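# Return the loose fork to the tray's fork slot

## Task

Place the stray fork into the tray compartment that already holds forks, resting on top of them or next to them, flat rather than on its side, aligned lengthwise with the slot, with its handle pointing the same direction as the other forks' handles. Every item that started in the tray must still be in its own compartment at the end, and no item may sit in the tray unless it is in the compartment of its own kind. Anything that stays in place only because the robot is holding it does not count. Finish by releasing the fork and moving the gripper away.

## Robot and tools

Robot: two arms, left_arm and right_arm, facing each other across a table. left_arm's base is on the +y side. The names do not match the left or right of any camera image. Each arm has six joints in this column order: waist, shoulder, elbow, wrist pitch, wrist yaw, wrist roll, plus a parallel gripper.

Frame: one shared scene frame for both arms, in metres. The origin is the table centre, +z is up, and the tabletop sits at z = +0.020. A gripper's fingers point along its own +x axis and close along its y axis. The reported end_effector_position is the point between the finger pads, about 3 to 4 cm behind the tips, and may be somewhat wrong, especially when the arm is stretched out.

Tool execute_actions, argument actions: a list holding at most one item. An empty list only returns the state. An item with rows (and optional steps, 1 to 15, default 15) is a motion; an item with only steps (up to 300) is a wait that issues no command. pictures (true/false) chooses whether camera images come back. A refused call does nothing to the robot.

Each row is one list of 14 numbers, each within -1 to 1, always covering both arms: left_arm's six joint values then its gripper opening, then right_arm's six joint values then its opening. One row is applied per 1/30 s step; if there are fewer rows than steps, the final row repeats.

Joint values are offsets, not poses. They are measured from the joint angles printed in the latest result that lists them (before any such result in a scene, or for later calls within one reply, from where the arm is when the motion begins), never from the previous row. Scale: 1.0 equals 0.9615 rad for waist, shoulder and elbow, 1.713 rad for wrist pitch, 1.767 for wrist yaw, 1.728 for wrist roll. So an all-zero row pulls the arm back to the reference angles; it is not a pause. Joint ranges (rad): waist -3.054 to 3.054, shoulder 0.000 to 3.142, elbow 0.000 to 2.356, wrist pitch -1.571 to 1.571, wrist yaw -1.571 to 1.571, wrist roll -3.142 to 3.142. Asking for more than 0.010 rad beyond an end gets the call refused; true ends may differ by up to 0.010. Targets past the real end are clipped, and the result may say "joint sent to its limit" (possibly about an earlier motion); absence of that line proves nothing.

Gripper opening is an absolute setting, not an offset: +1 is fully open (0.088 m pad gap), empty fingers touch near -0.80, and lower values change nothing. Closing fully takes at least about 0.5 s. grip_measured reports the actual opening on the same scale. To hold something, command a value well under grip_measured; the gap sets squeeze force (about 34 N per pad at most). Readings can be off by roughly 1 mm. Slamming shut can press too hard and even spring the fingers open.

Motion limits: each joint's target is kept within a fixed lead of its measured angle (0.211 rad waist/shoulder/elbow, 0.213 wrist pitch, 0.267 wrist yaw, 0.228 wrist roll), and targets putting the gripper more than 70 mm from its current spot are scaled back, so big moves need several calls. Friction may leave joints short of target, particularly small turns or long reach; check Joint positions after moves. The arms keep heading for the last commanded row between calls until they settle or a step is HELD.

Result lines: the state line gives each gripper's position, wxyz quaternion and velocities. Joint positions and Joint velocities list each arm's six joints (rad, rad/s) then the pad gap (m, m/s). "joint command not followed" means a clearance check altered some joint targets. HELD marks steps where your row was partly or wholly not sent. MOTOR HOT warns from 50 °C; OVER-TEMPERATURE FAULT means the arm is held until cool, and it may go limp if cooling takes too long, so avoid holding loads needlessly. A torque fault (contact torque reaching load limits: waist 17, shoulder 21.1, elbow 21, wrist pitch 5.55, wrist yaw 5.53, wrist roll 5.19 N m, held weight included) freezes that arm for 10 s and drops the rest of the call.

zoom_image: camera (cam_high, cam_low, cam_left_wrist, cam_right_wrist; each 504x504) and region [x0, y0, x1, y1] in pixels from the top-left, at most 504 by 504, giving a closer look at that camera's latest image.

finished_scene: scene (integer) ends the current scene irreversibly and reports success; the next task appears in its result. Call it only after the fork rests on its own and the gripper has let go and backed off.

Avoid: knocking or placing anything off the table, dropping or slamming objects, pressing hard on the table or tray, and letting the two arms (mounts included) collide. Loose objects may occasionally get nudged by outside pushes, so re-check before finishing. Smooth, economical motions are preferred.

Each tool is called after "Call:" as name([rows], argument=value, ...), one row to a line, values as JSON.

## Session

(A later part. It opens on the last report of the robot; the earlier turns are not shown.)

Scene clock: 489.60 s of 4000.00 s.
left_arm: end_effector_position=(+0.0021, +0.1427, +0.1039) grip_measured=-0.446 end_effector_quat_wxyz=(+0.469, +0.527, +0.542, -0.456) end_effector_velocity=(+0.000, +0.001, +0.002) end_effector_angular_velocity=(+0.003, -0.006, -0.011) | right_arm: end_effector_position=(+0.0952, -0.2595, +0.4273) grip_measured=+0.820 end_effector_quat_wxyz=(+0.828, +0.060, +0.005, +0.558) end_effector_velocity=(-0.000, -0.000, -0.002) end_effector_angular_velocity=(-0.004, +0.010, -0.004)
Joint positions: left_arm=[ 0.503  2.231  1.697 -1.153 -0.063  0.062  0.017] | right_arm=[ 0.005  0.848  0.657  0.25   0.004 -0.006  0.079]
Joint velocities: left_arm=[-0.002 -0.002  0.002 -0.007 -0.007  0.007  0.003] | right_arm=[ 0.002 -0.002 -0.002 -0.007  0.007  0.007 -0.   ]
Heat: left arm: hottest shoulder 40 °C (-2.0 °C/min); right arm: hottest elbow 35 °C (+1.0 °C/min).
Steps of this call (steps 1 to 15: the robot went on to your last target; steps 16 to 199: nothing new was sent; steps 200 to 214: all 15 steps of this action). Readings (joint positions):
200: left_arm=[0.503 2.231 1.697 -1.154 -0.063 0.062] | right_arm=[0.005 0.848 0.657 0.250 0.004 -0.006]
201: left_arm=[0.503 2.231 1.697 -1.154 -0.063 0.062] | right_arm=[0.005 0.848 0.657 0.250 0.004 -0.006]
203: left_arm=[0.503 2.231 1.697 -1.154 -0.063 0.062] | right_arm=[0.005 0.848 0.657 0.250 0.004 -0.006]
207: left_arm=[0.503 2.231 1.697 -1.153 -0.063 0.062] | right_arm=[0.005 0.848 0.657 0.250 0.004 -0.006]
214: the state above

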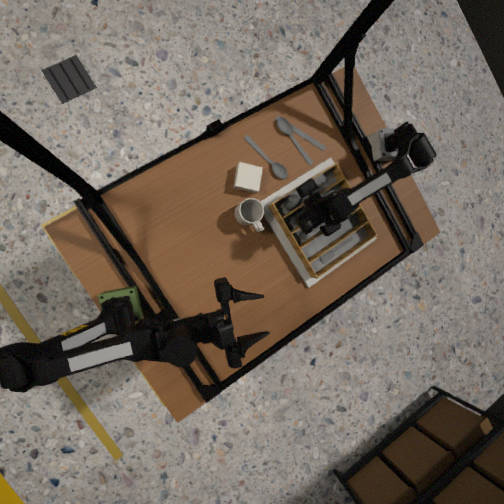

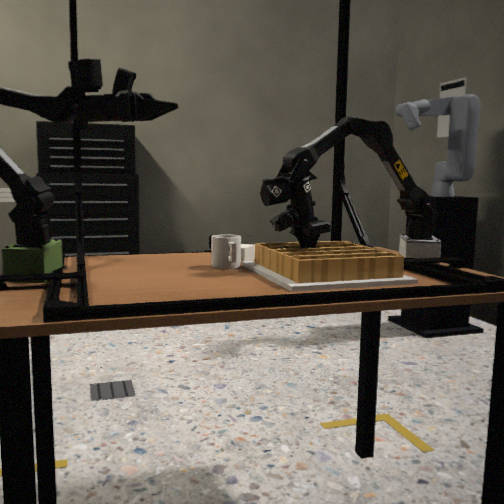

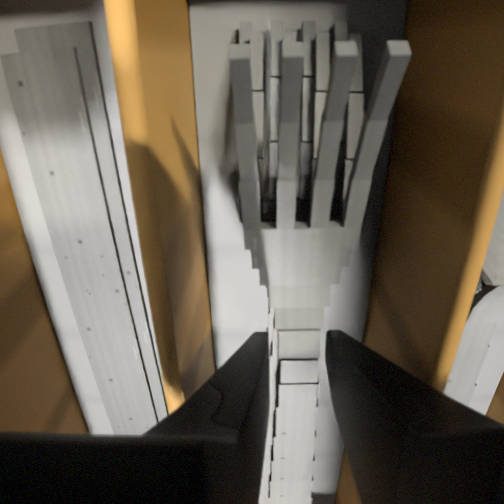

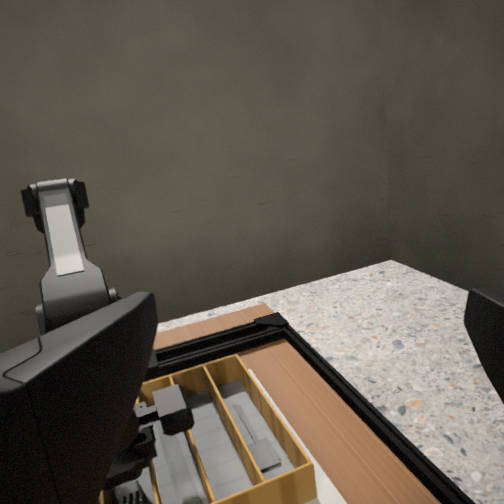

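Call:
execute_actions([
  {"rows": [[0,-0.008,-0.002,-0.001,0,0,-0.44,0,0,0,0,0,0,0.82],[0,-0.020,-0.006,-0.003,0,0,-0.44,0,0,0,0,0,0,0.82],[0,-0.038,-0.012,-0.005,0,0,-0.44,0,0,0,0,0,0,0.82],[0,-0.062,-0.021,-0.009,0,0,-0.44,0,0,0,0,0,0,0.82],[0,-0.092,-0.030,-0.013,0,0,-0.44,0,0,0,0,0,0,0.82],[0,-0.124,-0.041,-0.018,0,0,-0.44,0,0,0,0,0,0,0.82],[0,-0.159,-0.053,-0.023,0,0,-0.44,0,0,0,0,0,0,0.82],[0,-0.194,-0.064,-0.029,0,0,-0.44,0,0,0,0,0,0,0.82],[0,-0.229,-0.076,-0.034,0,0,-0.4,0,0,0,0,0,0,0.82],[0,-0.261,-0.087,-0.039,0,0,-0.3,0,0,0,0,0,0,0.82],[0,-0.291,-0.096,-0.043,0,0,-0.2,0,0,0,0,0,0,0.82],[0,-0.316,-0.105,-0.047,0,0,-0.1,0,0,0,0,0,0,0.82],[0,-0.336,-0.111,-0.049,0,0,0.0,0,0,0,0,0,0,0.82],[0,-0.348,-0.115,-0.051,0,0,0.1,0,0,0,0,0,0,0.82],[0,-0.353,-0.117,-0.052,0,0,0.2,0,0,0,0,0,0,0.82]], "steps": 15},
], pictures=false)

Call:
execute_actions([
  {"steps": 15},
])

Scene clock: 507.67 s of 4000.00 s.
left_arm: end_effector_position=(+0.0045, +0.1687, +0.1969) grip_measured=-0.028 end_effector_quat_wxyz=(+0.511, +0.494, +0.507, -0.487) end_effector_velocity=(+0.002, +0.057, +0.173) end_effector_angular_velocity=(-0.324, -0.025, +0.007) | right_arm: end_effector_position=(+0.0952, -0.2595, +0.4273) grip_measured=+0.820 end_effector_quat_wxyz=(+0.828, +0.060, +0.005, +0.558) end_effector_velocity=(+0.002, +0.000, -0.004) end_effector_angular_velocity=(-0.009, +0.012, -0.008)
Joint positions: left_arm=[ 0.503  1.928  1.616 -1.231 -0.063  0.062  0.038] | right_arm=[ 0.005  0.848  0.657  0.25   0.004 -0.006  0.079]
Joint velocities: left_arm=[-0.002 -0.569 -0.105 -0.139  0.007  0.007  0.134] | right_arm=[-0.002  0.002 -0.002 -0.007  0.007  0.007 -0.   ]
Heat: left arm: hottest shoulder 42 °C (+0.0 °C/min); right arm: hottest elbow 35 °C (+1.0 °C/min).
Steps of this call (steps 1 to 15: the robot went on to your last target; steps 16 to 90: nothing new was sent; then 14.57 s passed at rest; steps 91 to 105: all 15 steps of this action). Readings (joint positions):
91: left_arm=[0.503 2.231 1.697 -1.153 -0.063 0.062] | right_arm=[0.005 0.848 0.657 0.250 0.004 -0.006]
92: left_arm=[0.503 2.231 1.697 -1.153 -0.063 0.062] | right_arm=[0.005 0.848 0.657 0.250 0.004 -0.006]
94: left_arm=[0.503 2.222 1.695 -1.155 -0.063 0.062] | right_arm=[0.005 0.848 0.657 0.250 0.004 -0.006]
98: left_arm=[0.503 2.141 1.663 -1.181 -0.063 0.062] | right_arm=[0.005 0.848 0.657 0.250 0.004 -0.006]
105: the state above

Scene clock: 508.17 s of 4000.00 s.
left_arm: end_effector_position=(+0.0041, +0.1758, +0.2029) grip_measured=+0.199 end_effector_quat_wxyz=(+0.512, +0.493, +0.507, -0.488) end_effector_velocity=(+0.000, +0.002, +0.000) end_effector_angular_velocity=(+0.008, -0.007, +0.019) | right_arm: end_effector_position=(+0.0952, -0.2595, +0.4273) grip_measured=+0.820 end_effector_quat_wxyz=(+0.828, +0.060, +0.005, +0.558) end_effector_velocity=(-0.001, -0.001, -0.001) end_effector_angular_velocity=(-0.014, -0.003, +0.006)
Joint positions: left_arm=[ 0.503  1.896  1.596 -1.241 -0.063  0.062  0.049] | right_arm=[ 0.005  0.848  0.657  0.25   0.004 -0.006  0.079]
Joint velocities: left_arm=[-0.002 -0.002 -0.002 -0.007 -0.007 -0.022  0.   ] | right_arm=[-0.002 -0.007  0.002 -0.022 -0.007 -0.007  0.   ]
Heat: left arm: hottest shoulder 42 °C (+0.0 °C/min); right arm: hottest elbow 35 °C (+1.0 °C/min).
Steps of this call (steps 1 to 15: the robot went on to your last target). Readings (joint positions):
1: left_arm=[0.503 1.912 1.613 -1.234 -0.063 0.062] | right_arm=[0.005 0.848 0.657 0.250 0.004 -0.006]
2: left_arm=[0.503 1.903 1.611 -1.236 -0.063 0.062] | right_arm=[0.005 0.848 0.657 0.250 0.004 -0.006]
4: left_arm=[0.503 1.896 1.607 -1.238 -0.063 0.062] | right_arm=[0.005 0.848 0.657 0.250 0.004 -0.006]
8: left_arm=[0.503 1.896 1.596 -1.241 -0.063 0.062] | right_arm=[0.005 0.848 0.657 0.250 0.004 -0.006]
15: the state above

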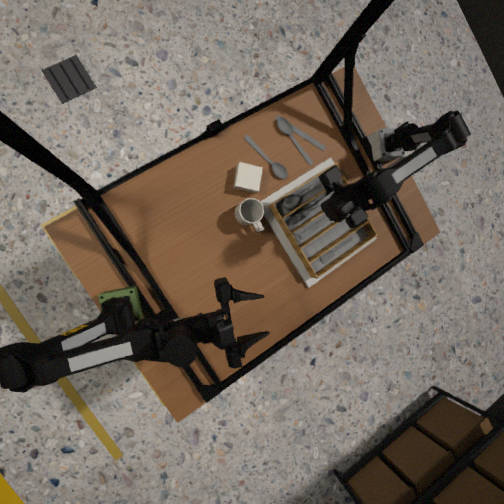

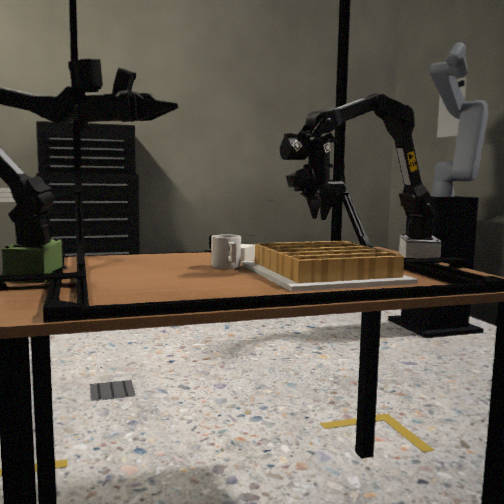

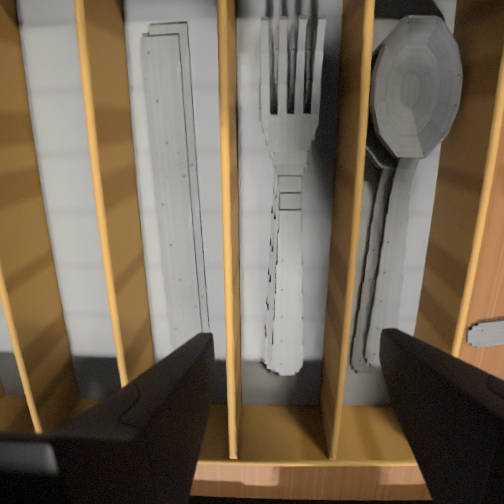

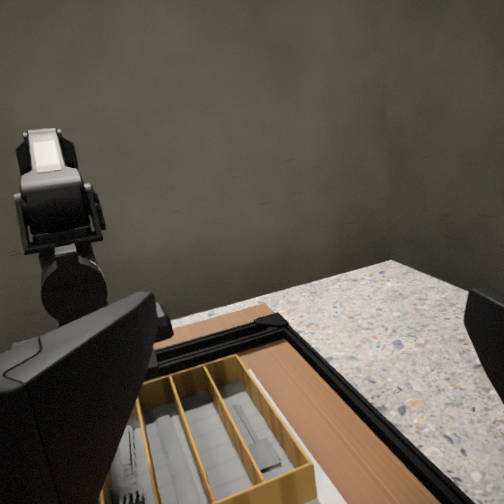

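Call:
zoom_image(camera="cam_left_wrist", region=[200, 0, 400, 420])

Call:
zoom_image(camera="cam_low", region=[230, 200, 430, 300])

Region (200, 0, 400, 420) of cam_left_wrist's 504x504 image, scaled by 1.200, with more detail than that image has; it fills the left 240 columns of this view, and the rest is white.

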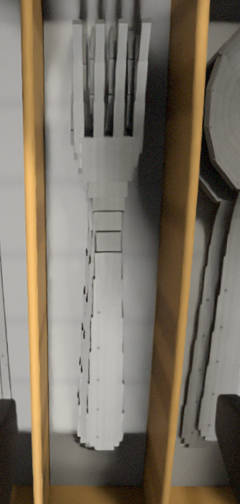

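Region (230, 200, 430, 300) of cam_low's 504x504 image, scaled by 2.520, with more detail than that image has.

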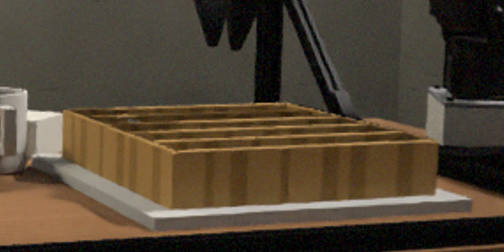

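Call:
execute_actions([
  {"rows": [[0,-0.008,-0.005,0,0,0,0.2,0,0,0,0,0,0,0.82],[0,-0.030,-0.020,0,0,0,0.2,0,0,0,0,0,0,0.82],[0,-0.064,-0.043,0,0,0,0.2,0,0,0,0,0,0,0.82],[0,-0.109,-0.072,0,0,0,0.2,0,0,0,0,0,0,0.82],[0,-0.161,-0.107,0,0,0,0.2,0,0,0,0,0,0,0.82],[0,-0.218,-0.145,0,0,0,0.2,0,0,0,0,0,0,0.82],[0,-0.279,-0.185,0,0,0,0.2,0,0,0,0,0,0,0.82],[0,-0.341,-0.227,0,0,0,0.2,0,0,0,0,0,0,0.82],[0,-0.402,-0.267,0,0,0,0.2,0,0,0,0,0,0,0.82],[0,-0.459,-0.305,0,0,0,0.2,0,0,0,0,0,0,0.82],[0,-0.511,-0.340,0,0,0,0.2,0,0,0,0,0,0,0.82],[0,-0.556,-0.369,0,0,0,0.2,0,0,0,0,0,0,0.82],[0,-0.590,-0.392,0,0,0,0.2,0,0,0,0,0,0,0.82],[0,-0.612,-0.407,0,0,0,0.2,0,0,0,0,0,0,0.82],[0,-0.62,-0.412,0,0,0,0.2,0,0,0,0,0,0,0.82]], "steps": 15},
], pictures=false)

Call:
execute_actions([
  {"steps": 15},
])

Scene clock: 526.80 s of 4000.00 s.
left_arm: end_effector_position=(-0.0019, +0.2728, +0.2709) grip_measured=+0.200 end_effector_quat_wxyz=(+0.566, +0.441, +0.453, -0.529) end_effector_velocity=(-0.017, +0.180, +0.051) end_effector_angular_velocity=(-0.275, -0.022, +0.004) | right_arm: end_effector_position=(+0.0952, -0.2595, +0.4274) grip_measured=+0.820 end_effector_quat_wxyz=(+0.828, +0.060, +0.005, +0.558) end_effector_velocity=(-0.001, -0.000, -0.002) end_effector_angular_velocity=(-0.015, -0.018, +0.004)
Joint positions: left_arm=[ 0.503  1.356  1.262 -1.244 -0.063  0.062  0.049] | right_arm=[ 0.005  0.848  0.658  0.25   0.004 -0.006  0.079]
Joint velocities: left_arm=[-0.002 -0.886 -0.559 -0.051  0.007  0.007  0.   ] | right_arm=[-0.002 -0.002 -0.002 -0.007 -0.007 -0.022  0.   ]
Heat: left arm: hottest shoulder 42 °C (+2.0 °C/min); right arm: hottest elbow 35 °C (+0.0 °C/min).
Steps of this call (steps 1 to 15: the robot went on to your last target; steps 16 to 90: nothing new was sent; then 15.13 s passed at rest; steps 91 to 105: all 15 steps of this action). Readings (joint positions):
91: left_arm=[0.503 1.896 1.596 -1.241 -0.063 0.062] | right_arm=[0.005 0.848 0.658 0.250 0.004 -0.006]
92: left_arm=[0.503 1.894 1.595 -1.241 -0.063 0.062] | right_arm=[0.005 0.848 0.658 0.250 0.004 -0.006]
94: left_arm=[0.503 1.872 1.577 -1.237 -0.063 0.062] | right_arm=[0.005 0.848 0.658 0.250 0.004 -0.006]
98: left_arm=[0.503 1.720 1.468 -1.238 -0.063 0.062] | right_arm=[0.005 0.848 0.658 0.250 0.004 -0.006]
105: the state above

Scene clock: 527.30 s of 4000.00 s.
left_arm: end_effector_position=(-0.0033, +0.2850, +0.2684) grip_measured=+0.200 end_effector_quat_wxyz=(+0.567, +0.441, +0.452, -0.529) end_effector_velocity=(+0.000, +0.002, -0.000) end_effector_angular_velocity=(+0.008, -0.005, +0.006) | right_arm: end_effector_position=(+0.0952, -0.2595, +0.4274) grip_measured=+0.820 end_effector_quat_wxyz=(+0.828, +0.060, +0.005, +0.558) end_effector_velocity=(-0.000, -0.000, +0.001) end_effector_angular_velocity=(+0.010, +0.003, +0.004)
Joint positions: left_arm=[ 0.503  1.307  1.213 -1.242 -0.063  0.062  0.049] | right_arm=[ 0.005  0.848  0.658  0.25   0.004 -0.006  0.079]
Joint velocities: left_arm=[-0.002 -0.002 -0.002 -0.007 -0.007 -0.007 -0.   ] | right_arm=[-0.002 -0.002 -0.002  0.007 -0.007  0.007  0.   ]
Heat: left arm: hottest shoulder 42 °C (+2.0 °C/min); right arm: hottest elbow 35 °C (+0.0 °C/min).
Steps of this call (steps 1 to 15: the robot went on to your last target). Readings (joint positions):
1: left_arm=[0.503 1.333 1.247 -1.244 -0.063 0.062] | right_arm=[0.005 0.848 0.658 0.250 0.004 -0.006]
2: left_arm=[0.503 1.319 1.237 -1.244 -0.063 0.062] | right_arm=[0.005 0.848 0.658 0.250 0.004 -0.006]
4: left_arm=[0.503 1.311 1.224 -1.243 -0.063 0.062] | right_arm=[0.005 0.848 0.658 0.250 0.004 -0.006]
8: left_arm=[0.503 1.310 1.214 -1.243 -0.063 0.062] | right_arm=[0.005 0.848 0.658 0.250 0.004 -0.006]
15: the state above

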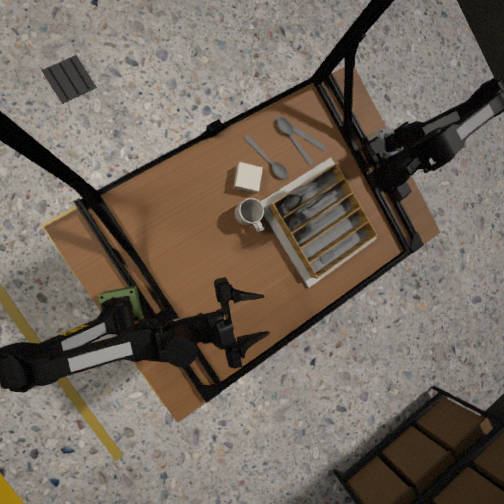

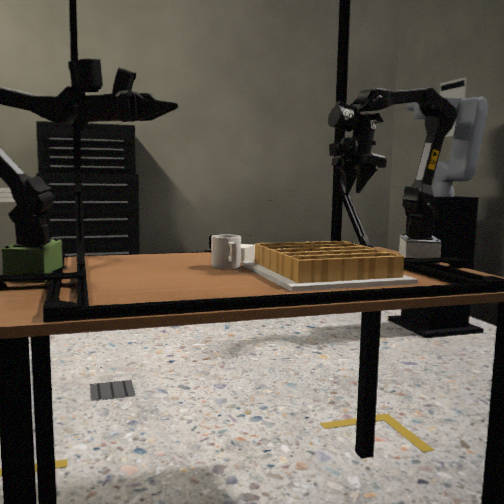

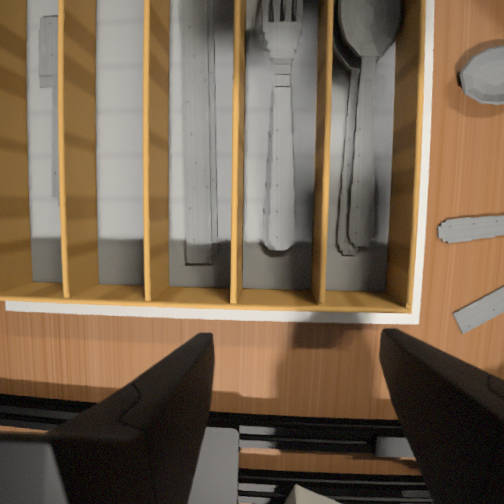

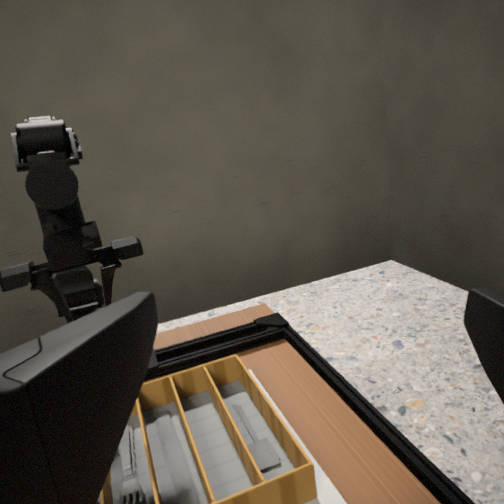

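The fork is lying on the other forks, lined up with the slot, and the arm is clear.

Call:
finished_scene(scene=1)

The scene is finished: the task was done.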